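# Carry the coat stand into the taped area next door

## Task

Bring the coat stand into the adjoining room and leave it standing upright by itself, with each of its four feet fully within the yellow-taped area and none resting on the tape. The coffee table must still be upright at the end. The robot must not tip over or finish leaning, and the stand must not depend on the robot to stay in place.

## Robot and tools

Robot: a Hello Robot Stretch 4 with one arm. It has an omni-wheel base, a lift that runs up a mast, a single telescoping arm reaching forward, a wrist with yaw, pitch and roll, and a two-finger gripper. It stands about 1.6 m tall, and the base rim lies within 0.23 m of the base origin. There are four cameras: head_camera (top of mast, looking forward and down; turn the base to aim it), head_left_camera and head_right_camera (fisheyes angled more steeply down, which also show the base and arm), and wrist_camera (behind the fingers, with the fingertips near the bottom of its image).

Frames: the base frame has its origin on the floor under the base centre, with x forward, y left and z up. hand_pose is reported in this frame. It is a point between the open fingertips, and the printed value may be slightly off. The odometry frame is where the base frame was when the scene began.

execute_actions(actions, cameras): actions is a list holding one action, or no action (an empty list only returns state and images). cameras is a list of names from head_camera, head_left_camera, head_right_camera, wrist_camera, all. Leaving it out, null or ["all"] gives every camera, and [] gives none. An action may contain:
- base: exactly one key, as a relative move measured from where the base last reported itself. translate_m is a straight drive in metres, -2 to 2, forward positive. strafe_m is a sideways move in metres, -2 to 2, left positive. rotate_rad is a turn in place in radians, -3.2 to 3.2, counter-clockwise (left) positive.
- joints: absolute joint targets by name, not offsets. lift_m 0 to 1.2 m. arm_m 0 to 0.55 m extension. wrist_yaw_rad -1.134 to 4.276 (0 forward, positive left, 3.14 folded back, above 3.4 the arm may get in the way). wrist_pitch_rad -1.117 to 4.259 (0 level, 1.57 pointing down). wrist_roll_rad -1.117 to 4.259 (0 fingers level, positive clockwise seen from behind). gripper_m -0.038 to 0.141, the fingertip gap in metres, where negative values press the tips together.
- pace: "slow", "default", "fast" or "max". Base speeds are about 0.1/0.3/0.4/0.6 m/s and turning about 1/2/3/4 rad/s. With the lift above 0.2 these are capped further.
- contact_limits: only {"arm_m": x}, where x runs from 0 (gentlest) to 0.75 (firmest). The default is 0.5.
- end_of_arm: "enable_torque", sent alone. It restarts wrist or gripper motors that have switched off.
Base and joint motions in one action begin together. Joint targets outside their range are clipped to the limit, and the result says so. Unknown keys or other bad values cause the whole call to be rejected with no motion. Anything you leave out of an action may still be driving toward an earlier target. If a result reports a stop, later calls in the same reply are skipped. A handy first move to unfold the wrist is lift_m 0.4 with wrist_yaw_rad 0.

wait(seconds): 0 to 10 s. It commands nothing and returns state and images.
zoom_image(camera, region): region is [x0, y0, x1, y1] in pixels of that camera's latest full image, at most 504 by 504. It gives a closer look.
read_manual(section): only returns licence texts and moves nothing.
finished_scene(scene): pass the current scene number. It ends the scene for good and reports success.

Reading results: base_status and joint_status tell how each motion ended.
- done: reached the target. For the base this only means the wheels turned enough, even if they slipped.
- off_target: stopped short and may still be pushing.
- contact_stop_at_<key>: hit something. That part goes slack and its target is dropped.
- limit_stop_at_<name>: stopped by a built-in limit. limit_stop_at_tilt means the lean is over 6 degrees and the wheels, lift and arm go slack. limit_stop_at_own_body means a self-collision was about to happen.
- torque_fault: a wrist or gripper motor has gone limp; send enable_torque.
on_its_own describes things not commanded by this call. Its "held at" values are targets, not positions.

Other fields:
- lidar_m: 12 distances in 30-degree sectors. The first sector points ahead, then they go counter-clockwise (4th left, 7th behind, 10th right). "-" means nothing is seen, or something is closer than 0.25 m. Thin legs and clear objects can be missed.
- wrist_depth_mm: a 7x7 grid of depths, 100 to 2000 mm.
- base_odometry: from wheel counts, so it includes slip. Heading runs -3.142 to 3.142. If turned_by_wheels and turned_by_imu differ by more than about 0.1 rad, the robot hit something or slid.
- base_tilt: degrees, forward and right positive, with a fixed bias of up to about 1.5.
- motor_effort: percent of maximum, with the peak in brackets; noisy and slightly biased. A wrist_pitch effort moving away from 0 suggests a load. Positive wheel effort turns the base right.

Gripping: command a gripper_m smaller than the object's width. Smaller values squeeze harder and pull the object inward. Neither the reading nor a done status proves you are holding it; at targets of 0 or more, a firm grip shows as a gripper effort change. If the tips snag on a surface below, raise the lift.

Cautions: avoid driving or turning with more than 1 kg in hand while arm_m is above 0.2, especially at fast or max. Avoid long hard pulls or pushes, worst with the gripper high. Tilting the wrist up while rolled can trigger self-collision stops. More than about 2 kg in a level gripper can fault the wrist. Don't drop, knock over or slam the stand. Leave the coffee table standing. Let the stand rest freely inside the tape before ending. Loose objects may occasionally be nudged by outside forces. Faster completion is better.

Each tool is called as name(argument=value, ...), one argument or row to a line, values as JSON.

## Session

execute_actions(
  actions=[],
)

Scene clock: 0.00 s.
base_odometry: x=+0.000 y=+0.000 heading=+0.000 (m, m, rad; odometry frame)
turned_by_wheels: +0.000 (rad since the last result)
turned_by_imu: +0.000 (rad since the last result)
base_tilt: forward=+0.1 right=-0.3 (deg)
lidar_m: 1.00 1.12 2.44 0.99 1.84 1.47 1.46 0.96 0.77 0.75 0.84 1.02
base_status: not commanded
joint_positions: lift_m=+0.131 arm_m=+0.001 wrist_yaw_rad=+3.151 wrist_pitch_rad=+0.011 wrist_roll_rad=-0.014 gripper_m=+0.057
joint_status: not commanded
motor_effort: lift_m=+19 arm_m=+0 wrist_yaw_rad=-1 wrist_pitch_rad=-8 wrist_roll_rad=+1 gripper_m=-1 wheel_0=+0 wheel_1=+0 wheel_2=+0 (%)
hand_pose: x=-0.1171 y=+0.0847 z=+0.3061 quat_wxyz=(-0.005, -0.006, -0.007, +1.000) (m; base frame)
wrist_depth_mm: - 133 1618 1537 1499 1464 1464 / - 119 168 1576 1537 1464 1464 / - 132 186 1537 1537 1499 1499 / 135 145 1618 1576 1537 1499 1464 / 1098 1430 1661 1618 1537 1499 1464 / 946 866 891 931 1060 1205 1255 / 699 277 750 715 723 798 842
pictures: head_camera, head_left_camera, head_right_camera, wrist_camera
Images, in order (width x height): head_camera 420x560, head_left_camera 420x672, head_right_camera 420x672, wrist_camera 616x392.

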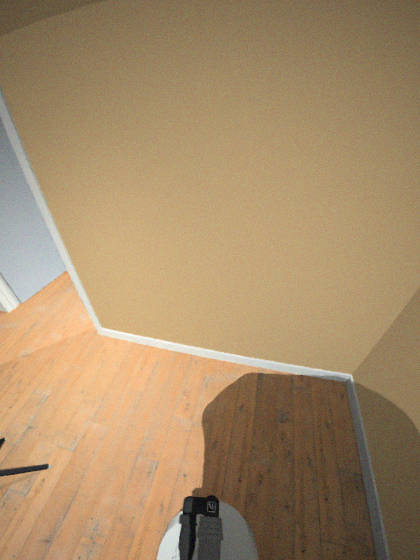

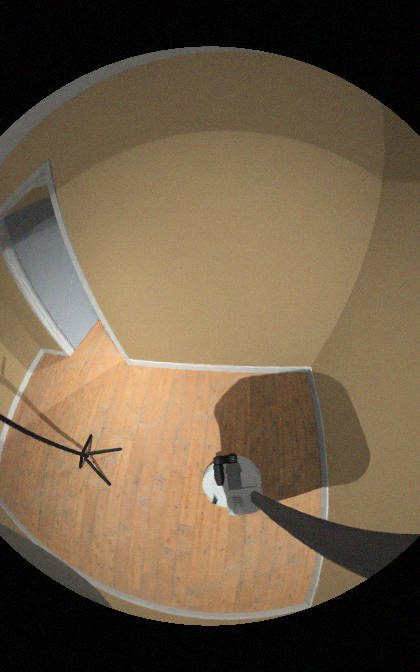

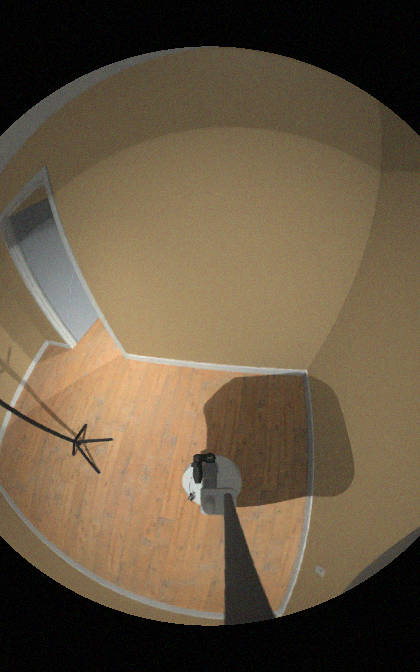

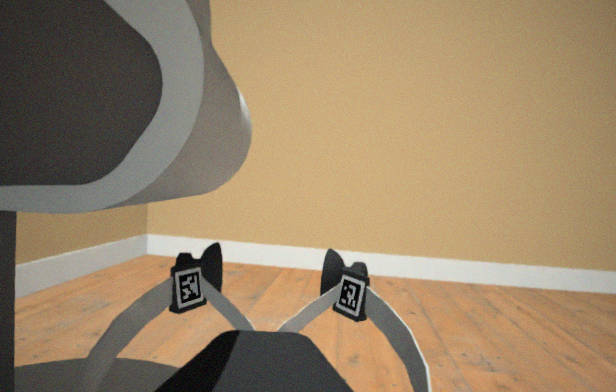

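execute_actions(
  actions=[
    {"base": {"rotate_rad": 1.35}, "joints": {"lift_m": 0.4, "wrist_yaw_rad": 0, "gripper_m": 0.13}},
  ],
)

Scene clock: 2.80 s.
base_odometry: x=+0.000 y=+0.000 heading=+1.350 (m, m, rad; odometry frame)
turned_by_wheels: +1.350 (rad since the last result)
turned_by_imu: +1.349 (rad since the last result)
base_tilt: forward=+0.0 right=-0.5 (deg)
lidar_m: 1.00 2.25 1.54 1.44 1.21 0.81 0.76 0.78 1.02 1.01 1.03 1.39
base_status: done
joint_positions: lift_m=+0.400 arm_m=+0.001 wrist_yaw_rad=+0.000 wrist_pitch_rad=+0.011 wrist_roll_rad=-0.014 gripper_m=+0.130
joint_status: all done
motor_effort: lift_m=+23(24) arm_m=+0(0) wrist_yaw_rad=-2(8) wrist_pitch_rad=-8(7) wrist_roll_rad=+1(2) gripper_m=-2(5) wheel_0=-2(6) wheel_1=-1(6) wheel_2=-1(9) (%)
hand_pose: x=+0.4607 y=-0.0873 z=+0.5745 quat_wxyz=(+1.000, -0.007, +0.006, +0.000) (m; base frame)
wrist_depth_mm: - - - - - - - / - - - - - - - / - - - - - - - / - - - - - - - / - - - - - - - / 1618 1464 946 1708 224 - 1756 / 1138 1138 1042 1229 1255 1336 1281
pictures: head_camera, head_left_camera, head_right_camera, wrist_camera
Images, in order (width x height): head_camera 420x560, head_left_camera 420x672, head_right_camera 420x672, wrist_camera 616x392.

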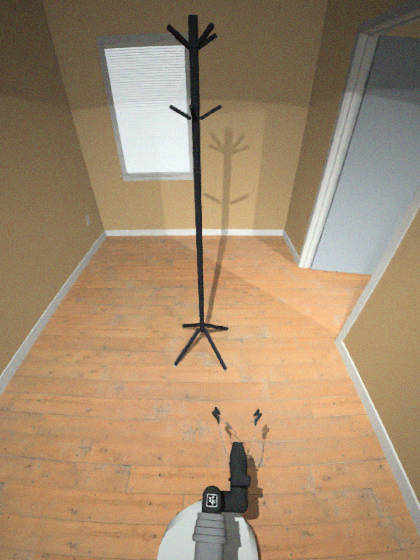

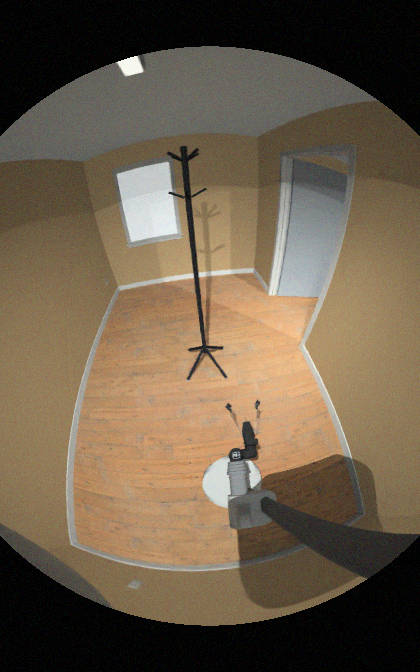

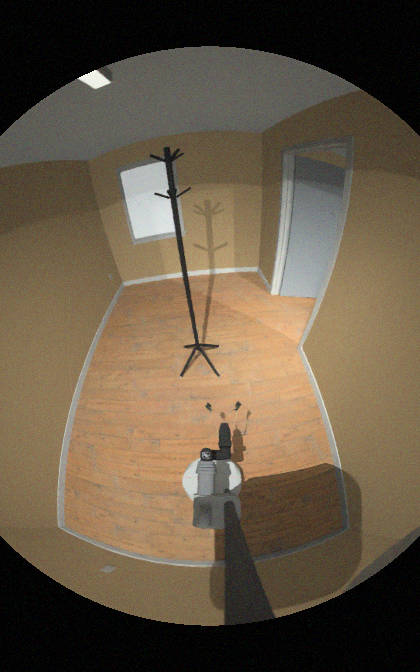

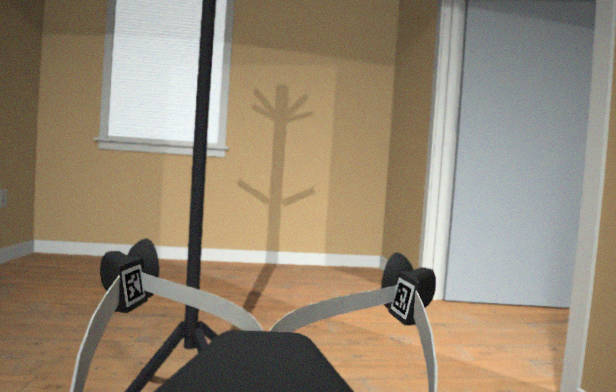

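execute_actions(
  actions=[
    {"base": {"strafe_m": 0.21}, "joints": {"lift_m": 0.13, "arm_m": 0.25}},
  ],
  cameras=["wrist_camera", "head_camera"],
)

Scene clock: 6.17 s.
base_odometry: x=-0.205 y=+0.046 heading=+1.350 (m, m, rad; odometry frame)
turned_by_wheels: +0.000 (rad since the last result)
turned_by_imu: -0.002 (rad since the last result)
base_tilt: forward=+0.1 right=-0.4 (deg)
lidar_m: 1.02 1.93 1.30 1.23 1.22 0.80 0.77 0.80 1.04 1.20 1.25 1.65
base_status: done
joint_positions: lift_m=+0.130 arm_m=+0.249 wrist_yaw_rad=+0.000 wrist_pitch_rad=+0.011 wrist_roll_rad=-0.014 gripper_m=+0.130
joint_status: all done
motor_effort: lift_m=+14(22) arm_m=+8(7) wrist_yaw_rad=-4(3) wrist_pitch_rad=-8(7) wrist_roll_rad=+0(1) gripper_m=+1(1) wheel_0=+0(6) wheel_1=-2(8) wheel_2=+0(1) (%)
hand_pose: x=+0.7080 y=-0.0874 z=+0.3053 quat_wxyz=(+1.000, -0.007, +0.006, +0.000) (m; base frame)
wrist_depth_mm: - - - - - 1983 1863 / - - - - - 1921 1808 / - - - - - 1921 1808 / - - - - - 1863 1808 / 1430 1430 1661 1464 - 1863 1808 / 917 809 603 615 224 1138 1182 / 661 668 535 554 707 778 809
pictures: head_camera, wrist_camera
Images, in order (width x height): head_camera 420x560, wrist_camera 616x392.

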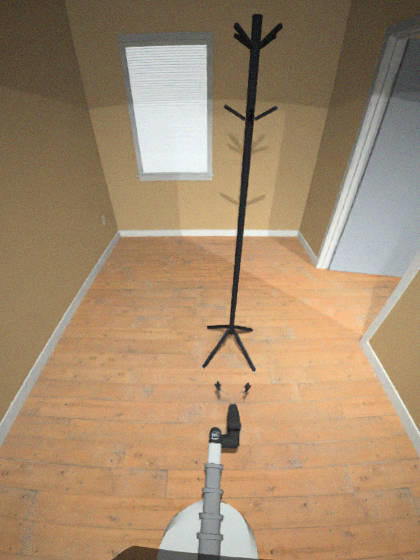

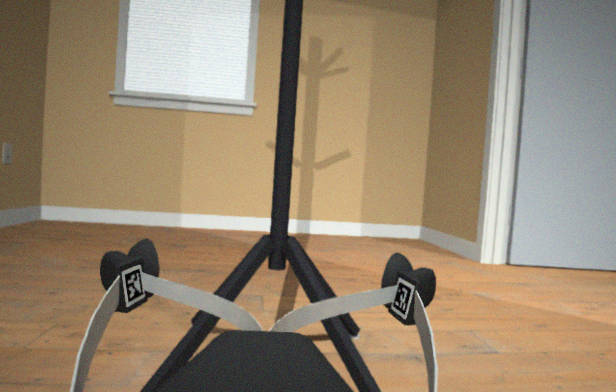

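execute_actions(
  actions=[
    {"base": {"translate_m": 0.47}},
  ],
  cameras=["wrist_camera", "head_camera"],
)

Scene clock: 9.70 s.
base_odometry: x=-0.102 y=+0.505 heading=+1.350 (m, m, rad; odometry frame)
turned_by_wheels: +0.000 (rad since the last result)
turned_by_imu: -0.001 (rad since the last result)
base_tilt: forward=+0.1 right=-0.5 (deg)
lidar_m: 0.56 2.02 1.36 1.27 1.29 1.33 1.25 1.28 1.28 1.19 1.22 0.57
base_status: done
joint_positions: lift_m=+0.130 arm_m=+0.249 wrist_yaw_rad=+0.000 wrist_pitch_rad=+0.011 wrist_roll_rad=-0.014 gripper_m=+0.130
joint_status: not commanded
motor_effort: lift_m=+15(15) arm_m=+8(8) wrist_yaw_rad=-2(1) wrist_pitch_rad=-8(7) wrist_roll_rad=+1(0) gripper_m=+0(1) wheel_0=+1(5) wheel_1=+0(5) wheel_2=+1(9) (%)
hand_pose: x=+0.7080 y=-0.0874 z=+0.3053 quat_wxyz=(+1.000, -0.007, +0.006, +0.000) (m; base frame)
wrist_depth_mm: 1808 1921 1921 - - 1863 1397 / 1863 1983 1921 - - 1863 1366 / 1921 1921 1921 - - 1863 1366 / 1921 1921 1921 - - 1808 1397 / 1499 1464 1366 1661 - 1756 1397 / 917 798 186 194 224 1160 1182 / 654 683 723 699 707 778 809
pictures: head_camera, wrist_camera
Images, in order (width x height): head_camera 420x560, wrist_camera 616x392.

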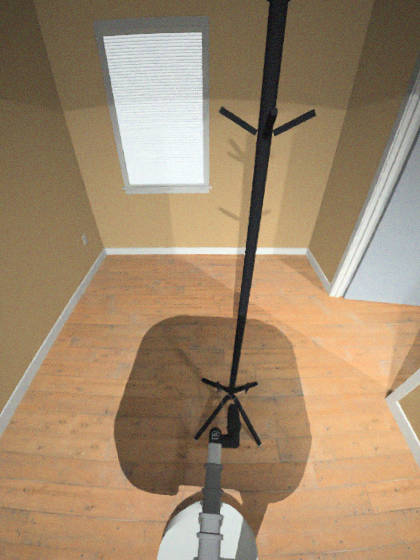

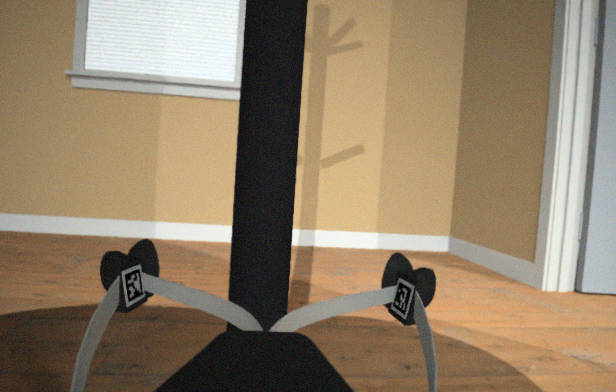

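execute_actions(
  actions=[
    {"base": {"translate_m": 0.08}, "joints": {"gripper_m": -0.035}, "pace": "slow"},
  ],
  cameras=["wrist_camera"],
)

Scene clock: 16.13 s.
base_odometry: x=-0.084 y=+0.583 heading=+1.350 (m, m, rad; odometry frame)
turned_by_wheels: +0.000 (rad since the last result)
turned_by_imu: -0.002 (rad since the last result)
base_tilt: forward=+0.0 right=-0.3 (deg)
lidar_m: 0.51 2.01 1.37 1.26 1.30 1.41 1.31 1.35 1.28 1.19 1.21 0.52
base_status: done
joint_positions: lift_m=+0.130 arm_m=+0.249 wrist_yaw_rad=+0.001 wrist_pitch_rad=+0.011 wrist_roll_rad=-0.014 gripper_m=-0.035
joint_status: all done
motor_effort: lift_m=+15(15) arm_m=+7(8) wrist_yaw_rad=-3(9) wrist_pitch_rad=-8(8) wrist_roll_rad=+1(1) gripper_m=-16(15) wheel_0=+3(8) wheel_1=+1(5) wheel_2=-2(6) (%)
hand_pose: x=+0.7082 y=-0.0873 z=+0.3053 quat_wxyz=(+1.000, -0.007, +0.006, +0.000) (m; base frame)
wrist_depth_mm: 1756 1808 1863 127 - 1921 1397 / 1756 1808 1863 129 - 1808 1308 / 1808 1863 1921 131 - 1863 1308 / 1808 1921 1863 133 - 1863 1336 / 1499 1576 187 136 - 1708 1308 / 904 831 174 139 1008 1160 1205 / 661 647 723 707 699 778 809
pictures: wrist_camera
Images, in order (width x height): wrist_camera 616x392.

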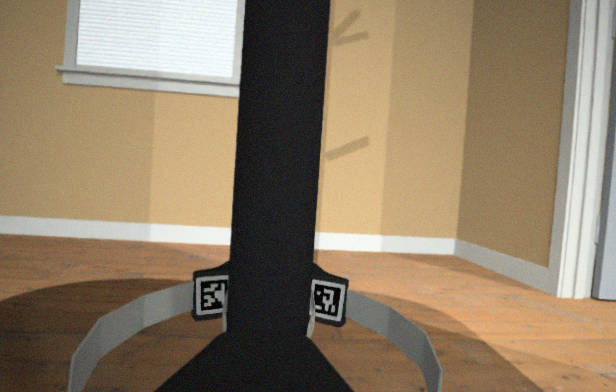

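execute_actions(
  actions=[
    {"base": {"translate_m": 1.17}},
  ],
  cameras=["wrist_camera", "head_camera", "head_right_camera"],
)

Scene clock: 22.00 s.
base_odometry: x=+0.172 y=+1.724 heading=+1.350 (m, m, rad; odometry frame)
turned_by_wheels: +0.000 (rad since the last result)
turned_by_imu: -0.004 (rad since the last result)
base_tilt: forward=+0.1 right=-0.3 (deg)
lidar_m: 0.51 1.24 1.46 1.37 1.41 1.83 2.47 1.73 1.22 1.89 1.21 0.54
base_status: done
joint_positions: lift_m=+0.130 arm_m=+0.249 wrist_yaw_rad=-0.005 wrist_pitch_rad=+0.011 wrist_roll_rad=-0.014 gripper_m=-0.035
joint_status: not commanded
motor_effort: lift_m=+15(15) arm_m=+6(7) wrist_yaw_rad=+13(14) wrist_pitch_rad=-6(8) wrist_roll_rad=+2(1) gripper_m=-11(15) wheel_0=+2(6) wheel_1=+1(6) wheel_2=-4(16) (%)
hand_pose: x=+0.7078 y=-0.0888 z=+0.3054 quat_wxyz=(+1.000, -0.007, +0.005, -0.002) (m; base frame)
wrist_depth_mm: 707 723 741 116 798 831 854 / 715 732 750 118 809 842 842 / 723 741 759 120 809 842 866 / 732 759 768 122 820 854 866 / 732 759 186 124 831 842 878 / 732 741 173 128 820 842 878 / 654 661 715 699 707 778 809
pictures: head_camera, head_right_camera, wrist_camera
Images, in order (width x height): head_camera 420x560, head_right_camera 420x672, wrist_camera 616x392.

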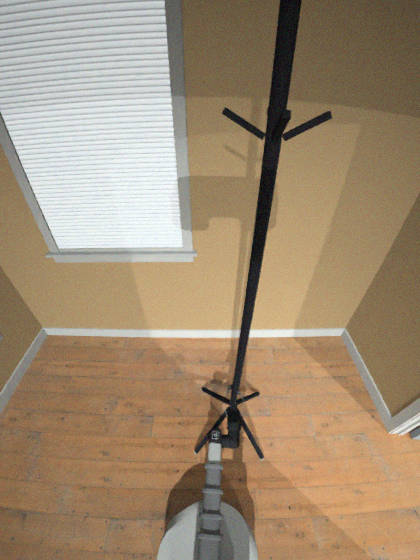

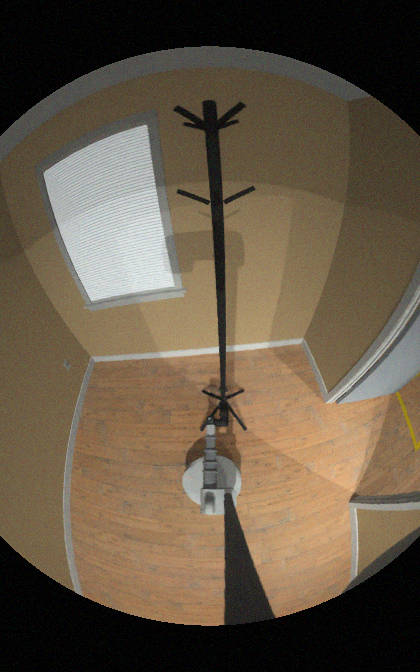

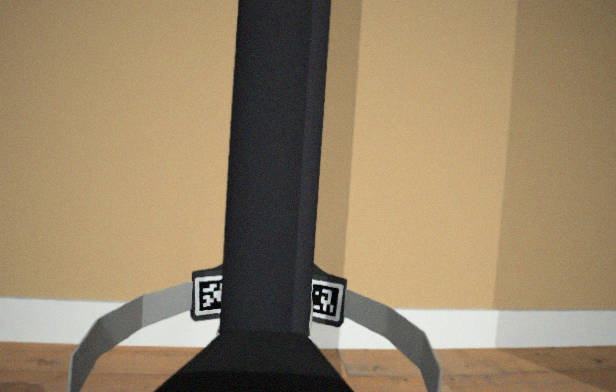

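execute_actions(
  actions=[
    {"base": {"rotate_rad": -0.75}, "joints": {"arm_m": 0.28}, "pace": "slow"},
  ],
  cameras=["wrist_camera", "head_camera"],
)

Scene clock: 25.17 s.
base_odometry: x=+0.172 y=+1.724 heading=+0.600 (m, m, rad; odometry frame)
turned_by_wheels: -0.749 (rad since the last result)
turned_by_imu: -0.741 (rad since the last result)
base_tilt: forward=+0.1 right=-0.3 (deg)
lidar_m: 0.57 1.23 1.20 1.36 1.39 1.35 1.59 2.51 2.34 1.33 1.23 0.67
base_status: done
joint_positions: lift_m=+0.130 arm_m=+0.279 wrist_yaw_rad=+0.000 wrist_pitch_rad=+0.012 wrist_roll_rad=-0.015 gripper_m=-0.035
joint_status: all done
motor_effort: lift_m=+15(15) arm_m=+7(13) wrist_yaw_rad=-3(45) wrist_pitch_rad=-8(10) wrist_roll_rad=+2(1) gripper_m=-15(17) wheel_0=+4(19) wheel_1=+2(10) wheel_2=+1(15) (%)
hand_pose: x=+0.7381 y=-0.0873 z=+0.3052 quat_wxyz=(+1.000, -0.007, +0.006, +0.000) (m; base frame)
wrist_depth_mm: 798 917 1060 145 768 668 831 / 809 946 1060 147 768 668 878 / 809 960 1060 151 768 676 904 / 820 960 1078 156 759 691 917 / 831 991 187 218 759 699 976 / 809 820 175 181 707 707 1008 / 661 661 715 691 699 707 809
pictures: head_camera, wrist_camera
Images, in order (width x height): head_camera 420x560, wrist_camera 616x392.

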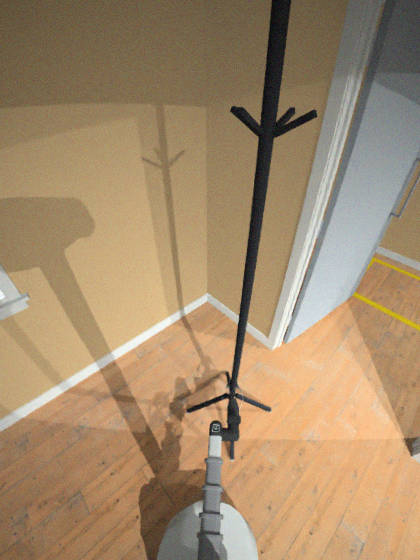

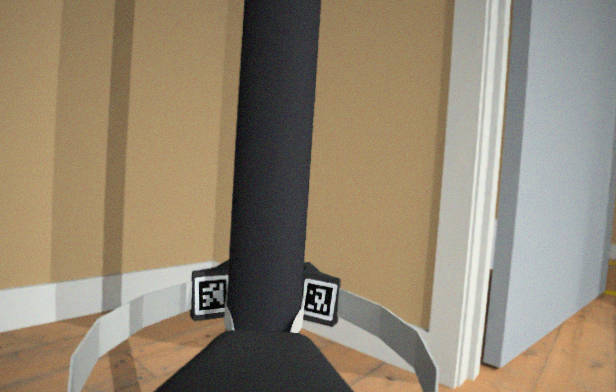

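execute_actions(
  actions=[
    {"base": {"rotate_rad": -0.72}, "joints": {"arm_m": 0.34}, "pace": "slow"},
  ],
  cameras=["wrist_camera", "head_camera", "head_left_camera"],
)

Scene clock: 28.20 s.
base_odometry: x=+0.172 y=+1.724 heading=-0.119 (m, m, rad; odometry frame)
turned_by_wheels: -0.719 (rad since the last result)
turned_by_imu: -0.707 (rad since the last result)
base_tilt: forward=+0.1 right=-0.4 (deg)
lidar_m: 0.57 1.22 1.27 1.20 1.27 1.42 1.38 1.46 2.02 2.49 1.52 0.66
base_status: done
joint_positions: lift_m=+0.130 arm_m=+0.339 wrist_yaw_rad=+0.003 wrist_pitch_rad=+0.007 wrist_roll_rad=-0.014 gripper_m=-0.035
joint_status: all done
motor_effort: lift_m=+15(15) arm_m=+6(3) wrist_yaw_rad=-11(65) wrist_pitch_rad=+6(29) wrist_roll_rad=-2(2) gripper_m=-19(19) wheel_0=+3(23) wheel_1=+1(12) wheel_2=+4(17) (%)
hand_pose: x=+0.7986 y=-0.0865 z=+0.3066 quat_wxyz=(+1.000, -0.007, +0.003, +0.002) (m; base frame)
wrist_depth_mm: 691 904 1397 168 - - - / 683 931 1464 166 - - - / 683 946 1499 167 - - - / 699 960 1430 167 - - - / 707 976 1255 173 - - 1756 / 732 831 178 184 1138 1182 683 / 668 220 153 707 676 788 668
pictures: head_camera, head_left_camera, wrist_camera
Images, in order (width x height): head_camera 420x560, head_left_camera 420x672, wrist_camera 616x392.

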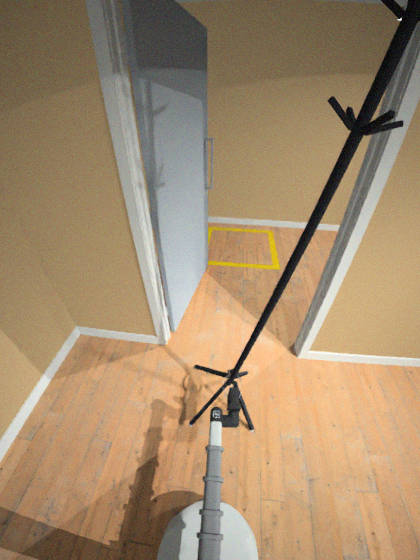

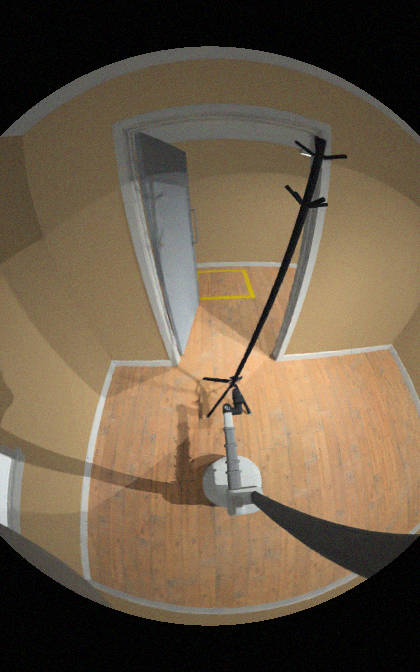

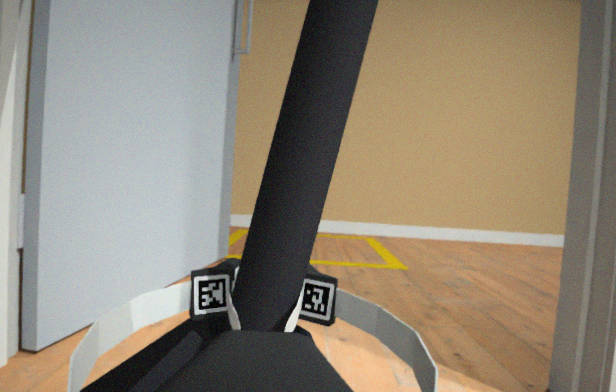

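execute_actions(
  actions=[
    {"base": {"strafe_m": 0.03}, "pace": "slow"},
  ],
  cameras=["wrist_camera", "head_camera"],
)

Scene clock: 31.90 s.
base_odometry: x=+0.175 y=+1.754 heading=-0.119 (m, m, rad; odometry frame)
turned_by_wheels: +0.000 (rad since the last result)
turned_by_imu: -0.001 (rad since the last result)
base_tilt: forward=+0.0 right=-0.4 (deg)
lidar_m: 0.62 1.17 1.23 1.16 1.20 1.42 1.38 1.46 2.04 2.53 1.50 0.63
base_status: done
joint_positions: lift_m=+0.130 arm_m=+0.339 wrist_yaw_rad=+0.000 wrist_pitch_rad=+0.012 wrist_roll_rad=-0.015 gripper_m=-0.035
joint_status: not commanded
motor_effort: lift_m=+16(16) arm_m=+5(6) wrist_yaw_rad=-3(46) wrist_pitch_rad=-9(24) wrist_roll_rad=+2(3) gripper_m=-16(17) wheel_0=+0(14) wheel_1=+0(8) wheel_2=-1(8) (%)
hand_pose: x=+0.7984 y=-0.0873 z=+0.3050 quat_wxyz=(+1.000, -0.007, +0.006, +0.000) (m; base frame)
wrist_depth_mm: 661 866 1182 162 - - - / 676 878 1205 166 - - - / 676 904 1229 - - - - / 683 917 1255 - - - - / 691 931 1182 219 - - - / 699 809 174 179 1098 1138 991 / 640 668 715 691 668 778 723
pictures: head_camera, wrist_camera
Images, in order (width x height): head_camera 420x560, wrist_camera 616x392.

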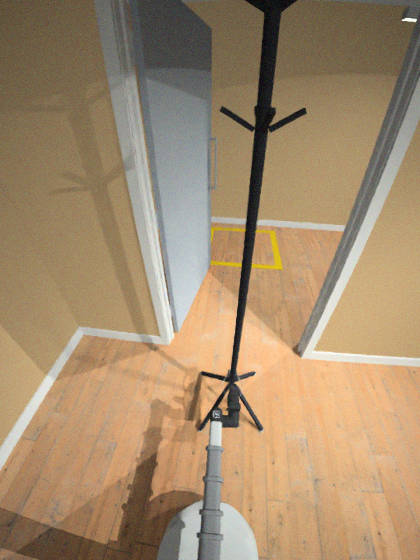

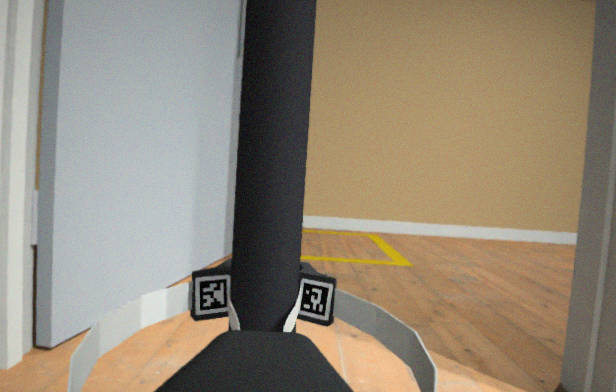

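execute_actions(
  actions=[
    {"base": {"rotate_rad": -0.05}, "pace": "slow"},
  ],
  cameras=["wrist_camera"],
)

execute_actions(
  actions=[
    {"base": {"translate_m": 0.8}},
  ],
  cameras=["wrist_camera", "head_camera", "head_left_camera"],
)

Scene clock: 34.37 s.
base_odometry: x=+0.175 y=+1.754 heading=-0.167 (m, m, rad; odometry frame)
turned_by_wheels: -0.048 (rad since the last result)
turned_by_imu: -0.048 (rad since the last result)
base_tilt: forward=-0.1 right=-0.5 (deg)
lidar_m: 0.60 1.19 1.23 1.16 1.22 1.43 1.38 1.41 1.94 2.51 1.59 0.65
base_status: done
joint_positions: lift_m=+0.130 arm_m=+0.339 wrist_yaw_rad=+0.011 wrist_pitch_rad=+0.011 wrist_roll_rad=-0.015 gripper_m=-0.035
joint_status: not commanded
on_its_own: wrist_yaw_rad is at rest, and its effort (-33) is outside its rest range (-13 to +13)
motor_effort: lift_m=+16(16) arm_m=+6(6) wrist_yaw_rad=-33(52) wrist_pitch_rad=-7(9) wrist_roll_rad=+1(2) gripper_m=-16(18) wheel_0=+15(18) wheel_1=+7(7) wheel_2=+10(13) (%)
hand_pose: x=+0.7993 y=-0.0842 z=+0.3052 quat_wxyz=(+1.000, -0.007, +0.006, +0.006) (m; base frame)
wrist_depth_mm: 699 946 1205 - - - - / 699 960 1229 - - - - / 707 976 1281 - - - 707 / 715 991 170 - - - 683 / 723 1025 168 1661 - - 654 / 723 175 167 186 1098 1160 640 / 647 676 715 691 661 768 640
pictures: wrist_camera
Images, in order (width x height): wrist_camera 616x392.

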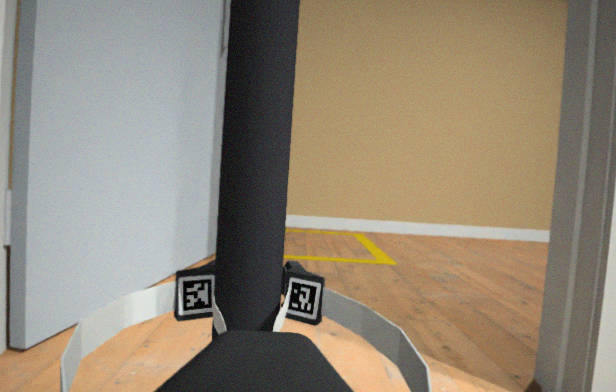

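Scene clock: 39.57 s.
base_odometry: x=+0.964 y=+1.621 heading=-0.167 (m, m, rad; odometry frame)
turned_by_wheels: +0.000 (rad since the last result)
turned_by_imu: -0.004 (rad since the last result)
base_tilt: forward=+0.0 right=-0.5 (deg)
lidar_m: 0.55 0.58 0.53 1.20 1.25 1.67 2.16 2.25 2.63 1.29 0.62 0.67
base_status: done
joint_positions: lift_m=+0.130 arm_m=+0.339 wrist_yaw_rad=+0.000 wrist_pitch_rad=+0.014 wrist_roll_rad=-0.015 gripper_m=-0.035
joint_status: not commanded
motor_effort: lift_m=+17(17) arm_m=+6(9) wrist_yaw_rad=-1(42) wrist_pitch_rad=-16(20) wrist_roll_rad=+1(2) gripper_m=-14(15) wheel_0=+0(15) wheel_1=+0(10) wheel_2=-1(21) (%)
hand_pose: x=+0.7983 y=-0.0874 z=+0.3043 quat_wxyz=(+1.000, -0.007, +0.007, +0.000) (m; base frame)
wrist_depth_mm: 569 778 1983 118 - - - / 574 798 1983 120 - - - / 585 809 1983 122 - - - / 597 842 1983 124 - - - / 603 842 187 127 1983 - - / 609 723 174 131 1008 1118 1160 / 574 654 715 691 683 768 809
pictures: head_camera, head_left_camera, wrist_camera
Images, in order (width x height): head_camera 420x560, head_left_camera 420x672, wrist_camera 616x392.

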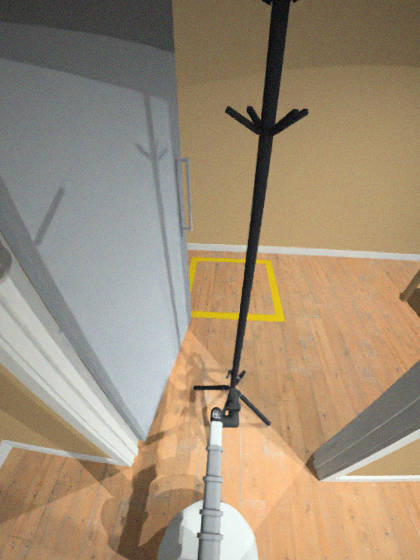

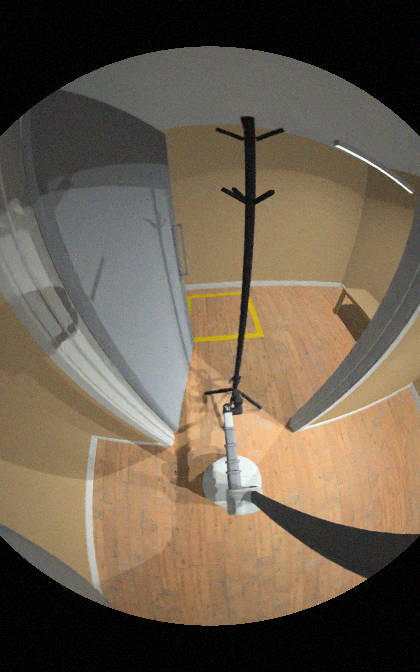

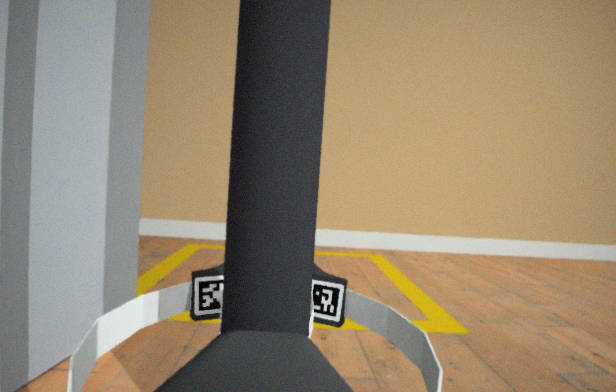

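execute_actions(
  actions=[
    {"base": {"translate_m": 0.75}},
  ],
  cameras=["wrist_camera", "head_camera", "head_left_camera"],
)

Scene clock: 44.67 s.
base_odometry: x=+1.704 y=+1.497 heading=-0.167 (m, m, rad; odometry frame)
turned_by_wheels: +0.000 (rad since the last result)
turned_by_imu: -0.003 (rad since the last result)
base_tilt: forward=+0.1 right=-0.5 (deg)
lidar_m: 0.59 0.45 0.33 0.33 0.37 1.93 2.95 3.03 0.63 1.15 1.89 0.60
base_status: done
joint_positions: lift_m=+0.130 arm_m=+0.339 wrist_yaw_rad=-0.005 wrist_pitch_rad=+0.012 wrist_roll_rad=-0.015 gripper_m=-0.035
joint_status: not commanded
motor_effort: lift_m=+17(17) arm_m=+6(6) wrist_yaw_rad=+10(13) wrist_pitch_rad=-8(15) wrist_roll_rad=+1(1) gripper_m=-12(15) wheel_0=+1(7) wheel_1=+0(6) wheel_2=-3(13) (%)
hand_pose: x=+0.7979 y=-0.0888 z=+0.3049 quat_wxyz=(+1.000, -0.007, +0.006, -0.002) (m; base frame)
wrist_depth_mm: 1182 1205 1205 116 1229 1281 1255 / 1205 1205 1229 118 1255 1281 1281 / 1182 1229 1229 119 1281 1281 1308 / 1205 1229 1255 121 1308 1281 1281 / 1229 1229 187 124 1255 1308 1336 / 904 831 174 126 1025 1138 1182 / 654 661 715 691 691 768 809
pictures: head_camera, head_left_camera, wrist_camera
Images, in order (width x height): head_camera 420x560, head_left_camera 420x672, wrist_camera 616x392.

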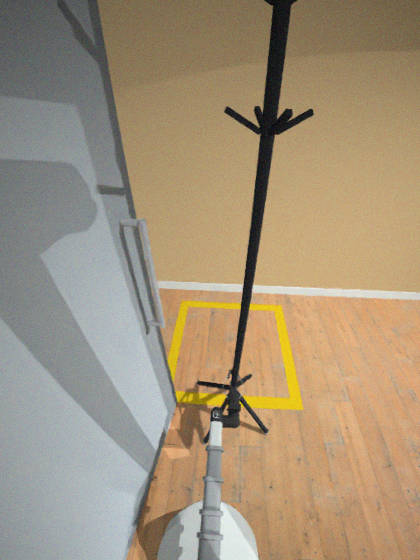

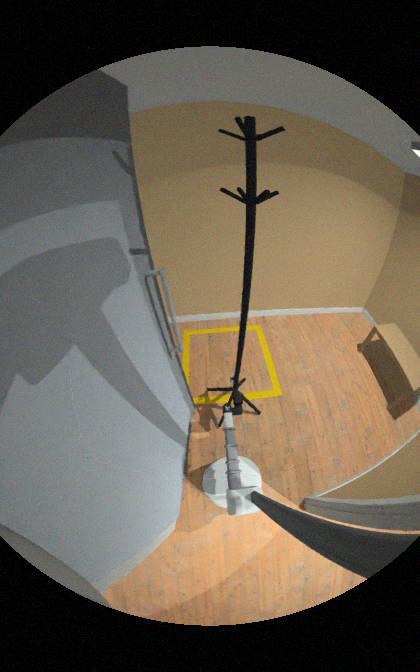

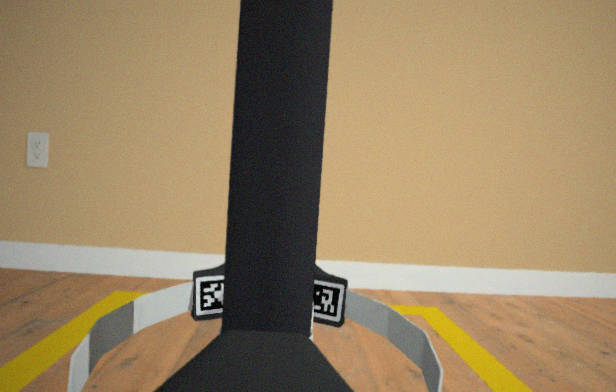

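execute_actions(
  actions=[
    {"base": {"translate_m": 0.22}},
  ],
  cameras=[],
)

execute_actions(
  actions=[
    {"joints": {"arm_m": 0.52}},
  ],
  cameras=["wrist_camera", "head_camera", "head_left_camera"],
)

Scene clock: 47.37 s.
base_odometry: x=+1.921 y=+1.460 heading=-0.167 (m, m, rad; odometry frame)
turned_by_wheels: +0.000 (rad since the last result)
turned_by_imu: -0.001 (rad since the last result)
base_tilt: forward=-0.1 right=-0.5 (deg)
lidar_m: 0.60 0.38 0.31 0.30 0.35 0.52 3.18 0.78 0.72 1.83 1.89 0.62
base_status: done
joint_positions: lift_m=+0.130 arm_m=+0.339 wrist_yaw_rad=-0.005 wrist_pitch_rad=+0.012 wrist_roll_rad=-0.015 gripper_m=-0.035
joint_status: not commanded
on_its_own: wrist_yaw_rad is at rest, and its effort (+14) is outside its rest range (-13 to +13)
motor_effort: lift_m=+17(17) arm_m=+6(6) wrist_yaw_rad=+14(16) wrist_pitch_rad=-9(8) wrist_roll_rad=+0(2) gripper_m=-12(12) wheel_0=+3(5) wheel_1=+2(6) wheel_2=-4(15) (%)
hand_pose: x=+0.7978 y=-0.0889 z=+0.3049 quat_wxyz=(+1.000, -0.007, +0.006, -0.002) (m; base frame)
wrist_depth_mm: 991 991 1008 116 1025 1042 1060 / 976 1008 1025 117 1042 1060 1098 / 1008 1008 1008 119 1060 1078 1078 / 976 1025 1008 121 1042 1078 1078 / 991 1025 187 123 1060 1078 1098 / 904 842 174 126 1025 1078 1078 / 654 661 707 691 691 759 820
pictures: none
No camera images: the call's "cameras" was empty. Leave "cameras" out to get every camera's image.

Scene clock: 49.00 s.
base_odometry: x=+1.921 y=+1.460 heading=-0.167 (m, m, rad; odometry frame)
turned_by_wheels: +0.000 (rad since the last result)
turned_by_imu: -0.001 (rad since the last result)
base_tilt: forward=+0.2 right=-0.5 (deg)
lidar_m: 0.77 0.41 0.30 0.30 0.33 0.56 3.16 0.78 0.74 1.82 1.89 0.81
base_status: not commanded
joint_positions: lift_m=+0.130 arm_m=+0.518 wrist_yaw_rad=-0.005 wrist_pitch_rad=+0.011 wrist_roll_rad=-0.015 gripper_m=-0.035
joint_status: all done
motor_effort: lift_m=+17(17) arm_m=+12(15) wrist_yaw_rad=+13(17) wrist_pitch_rad=-8(9) wrist_roll_rad=+0(1) gripper_m=-12(12) wheel_0=+2(3) wheel_1=+2(2) wheel_2=-5(5) (%)
hand_pose: x=+0.9768 y=-0.0889 z=+0.3050 quat_wxyz=(+1.000, -0.007, +0.006, -0.002) (m; base frame)
wrist_depth_mm: 809 820 820 117 854 866 878 / 820 842 842 118 866 878 878 / 820 842 842 120 854 866 891 / 831 831 831 122 878 891 917 / 831 854 187 125 878 891 917 / 831 831 129 129 866 891 904 / 654 661 715 699 699 768 809
pictures: head_camera, head_left_camera, wrist_camera
Images, in order (width x height): head_camera 420x560, head_left_camera 420x672, wrist_camera 616x392.

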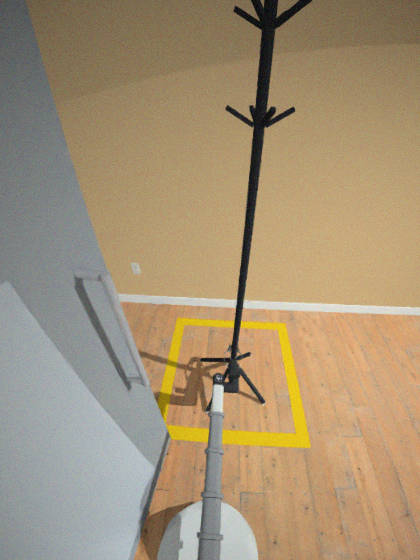

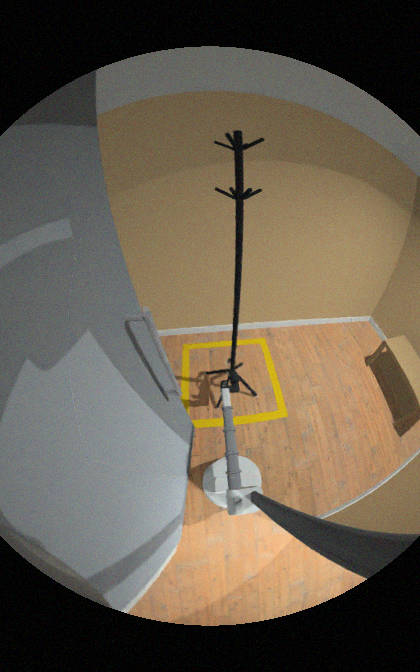

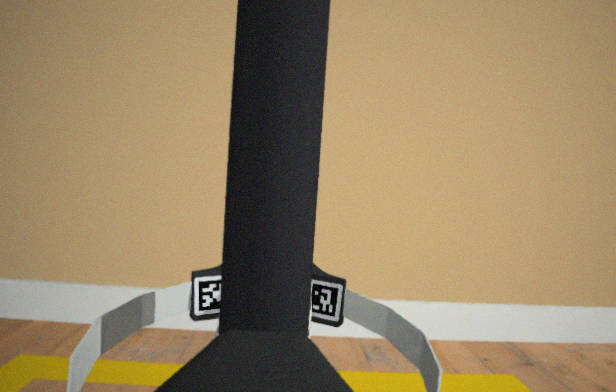

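Centred. Release and retract.

execute_actions(
  actions=[
    {"joints": {"gripper_m": 0.1}},
  ],
  cameras=[],
)

execute_actions(
  actions=[
    {"joints": {"arm_m": 0.3}},
  ],
  cameras=["wrist_camera", "head_camera"],
)

Scene clock: 55.93 s.
base_odometry: x=+1.921 y=+1.460 heading=-0.167 (m, m, rad; odometry frame)
turned_by_wheels: +0.000 (rad since the last result)
turned_by_imu: -0.002 (rad since the last result)
base_tilt: forward=+0.1 right=-0.5 (deg)
lidar_m: 0.76 0.38 0.31 0.30 0.34 0.56 3.19 0.80 0.75 1.82 1.88 0.83
base_status: not commanded
joint_positions: lift_m=+0.130 arm_m=+0.518 wrist_yaw_rad=-0.003 wrist_pitch_rad=+0.011 wrist_roll_rad=-0.015 gripper_m=+0.100
joint_status: all done
motor_effort: lift_m=+17(17) arm_m=+10(12) wrist_yaw_rad=+8(16) wrist_pitch_rad=-8(7) wrist_roll_rad=+1(2) gripper_m=+0(12) wheel_0=+3(3) wheel_1=+2(2) wheel_2=-4(5) (%)
hand_pose: x=+0.9773 y=-0.0884 z=+0.3051 quat_wxyz=(+1.000, -0.007, +0.006, -0.002) (m; base frame)
wrist_depth_mm: 809 820 831 124 842 866 866 / 809 831 831 126 854 866 866 / 820 842 842 128 866 866 878 / 831 831 854 130 878 878 904 / 854 831 854 132 891 891 904 / 820 202 148 137 229 878 904 / 661 683 707 699 715 768 809
pictures: none
No camera images: the call's "cameras" was empty. Leave "cameras" out to get every camera's image.

Scene clock: 57.70 s.
base_odometry: x=+1.921 y=+1.460 heading=-0.167 (m, m, rad; odometry frame)
turned_by_wheels: +0.000 (rad since the last result)
turned_by_imu: +0.000 (rad since the last result)
base_tilt: forward=+0.1 right=-0.3 (deg)
lidar_m: 0.73 0.38 0.31 0.29 0.32 0.54 3.19 0.79 0.75 1.83 1.90 0.80
base_status: not commanded
joint_positions: lift_m=+0.130 arm_m=+0.301 wrist_yaw_rad=+0.000 wrist_pitch_rad=+0.011 wrist_roll_rad=-0.015 gripper_m=+0.100
joint_status: all done
motor_effort: lift_m=+17(17) arm_m=-8(13) wrist_yaw_rad=-2(9) wrist_pitch_rad=-7(9) wrist_roll_rad=+1(1) gripper_m=-1(1) wheel_0=+2(3) wheel_1=+2(2) wheel_2=-1(5) (%)
hand_pose: x=+0.7607 y=-0.0874 z=+0.3050 quat_wxyz=(+1.000, -0.007, +0.006, +0.000) (m; base frame)
wrist_depth_mm: 1025 1025 1025 1042 1060 1060 1078 / 1025 1042 1060 1060 1060 1078 1078 / 1025 1042 1042 1078 1078 1098 1098 / 1042 1060 1060 1060 1098 1118 1098 / 1060 1060 1078 1078 1098 1118 1138 / 904 798 368 345 917 1098 1098 / 683 661 404 314 715 768 820
pictures: head_camera, wrist_camera
Images, in order (width x height): head_camera 420x560, wrist_camera 616x392.

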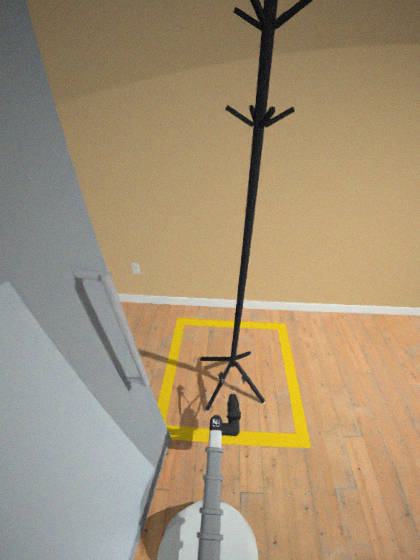

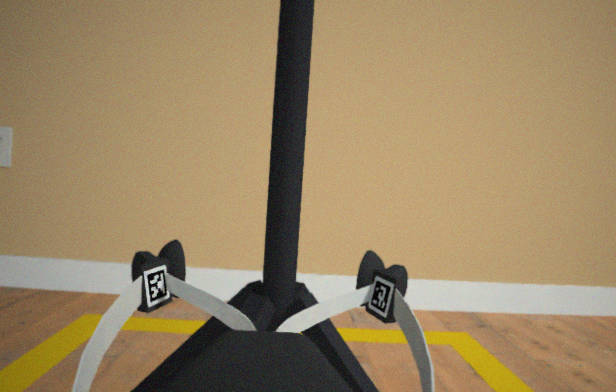

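finished_scene(
  scene=2,
)

The scene is finished: the task was done.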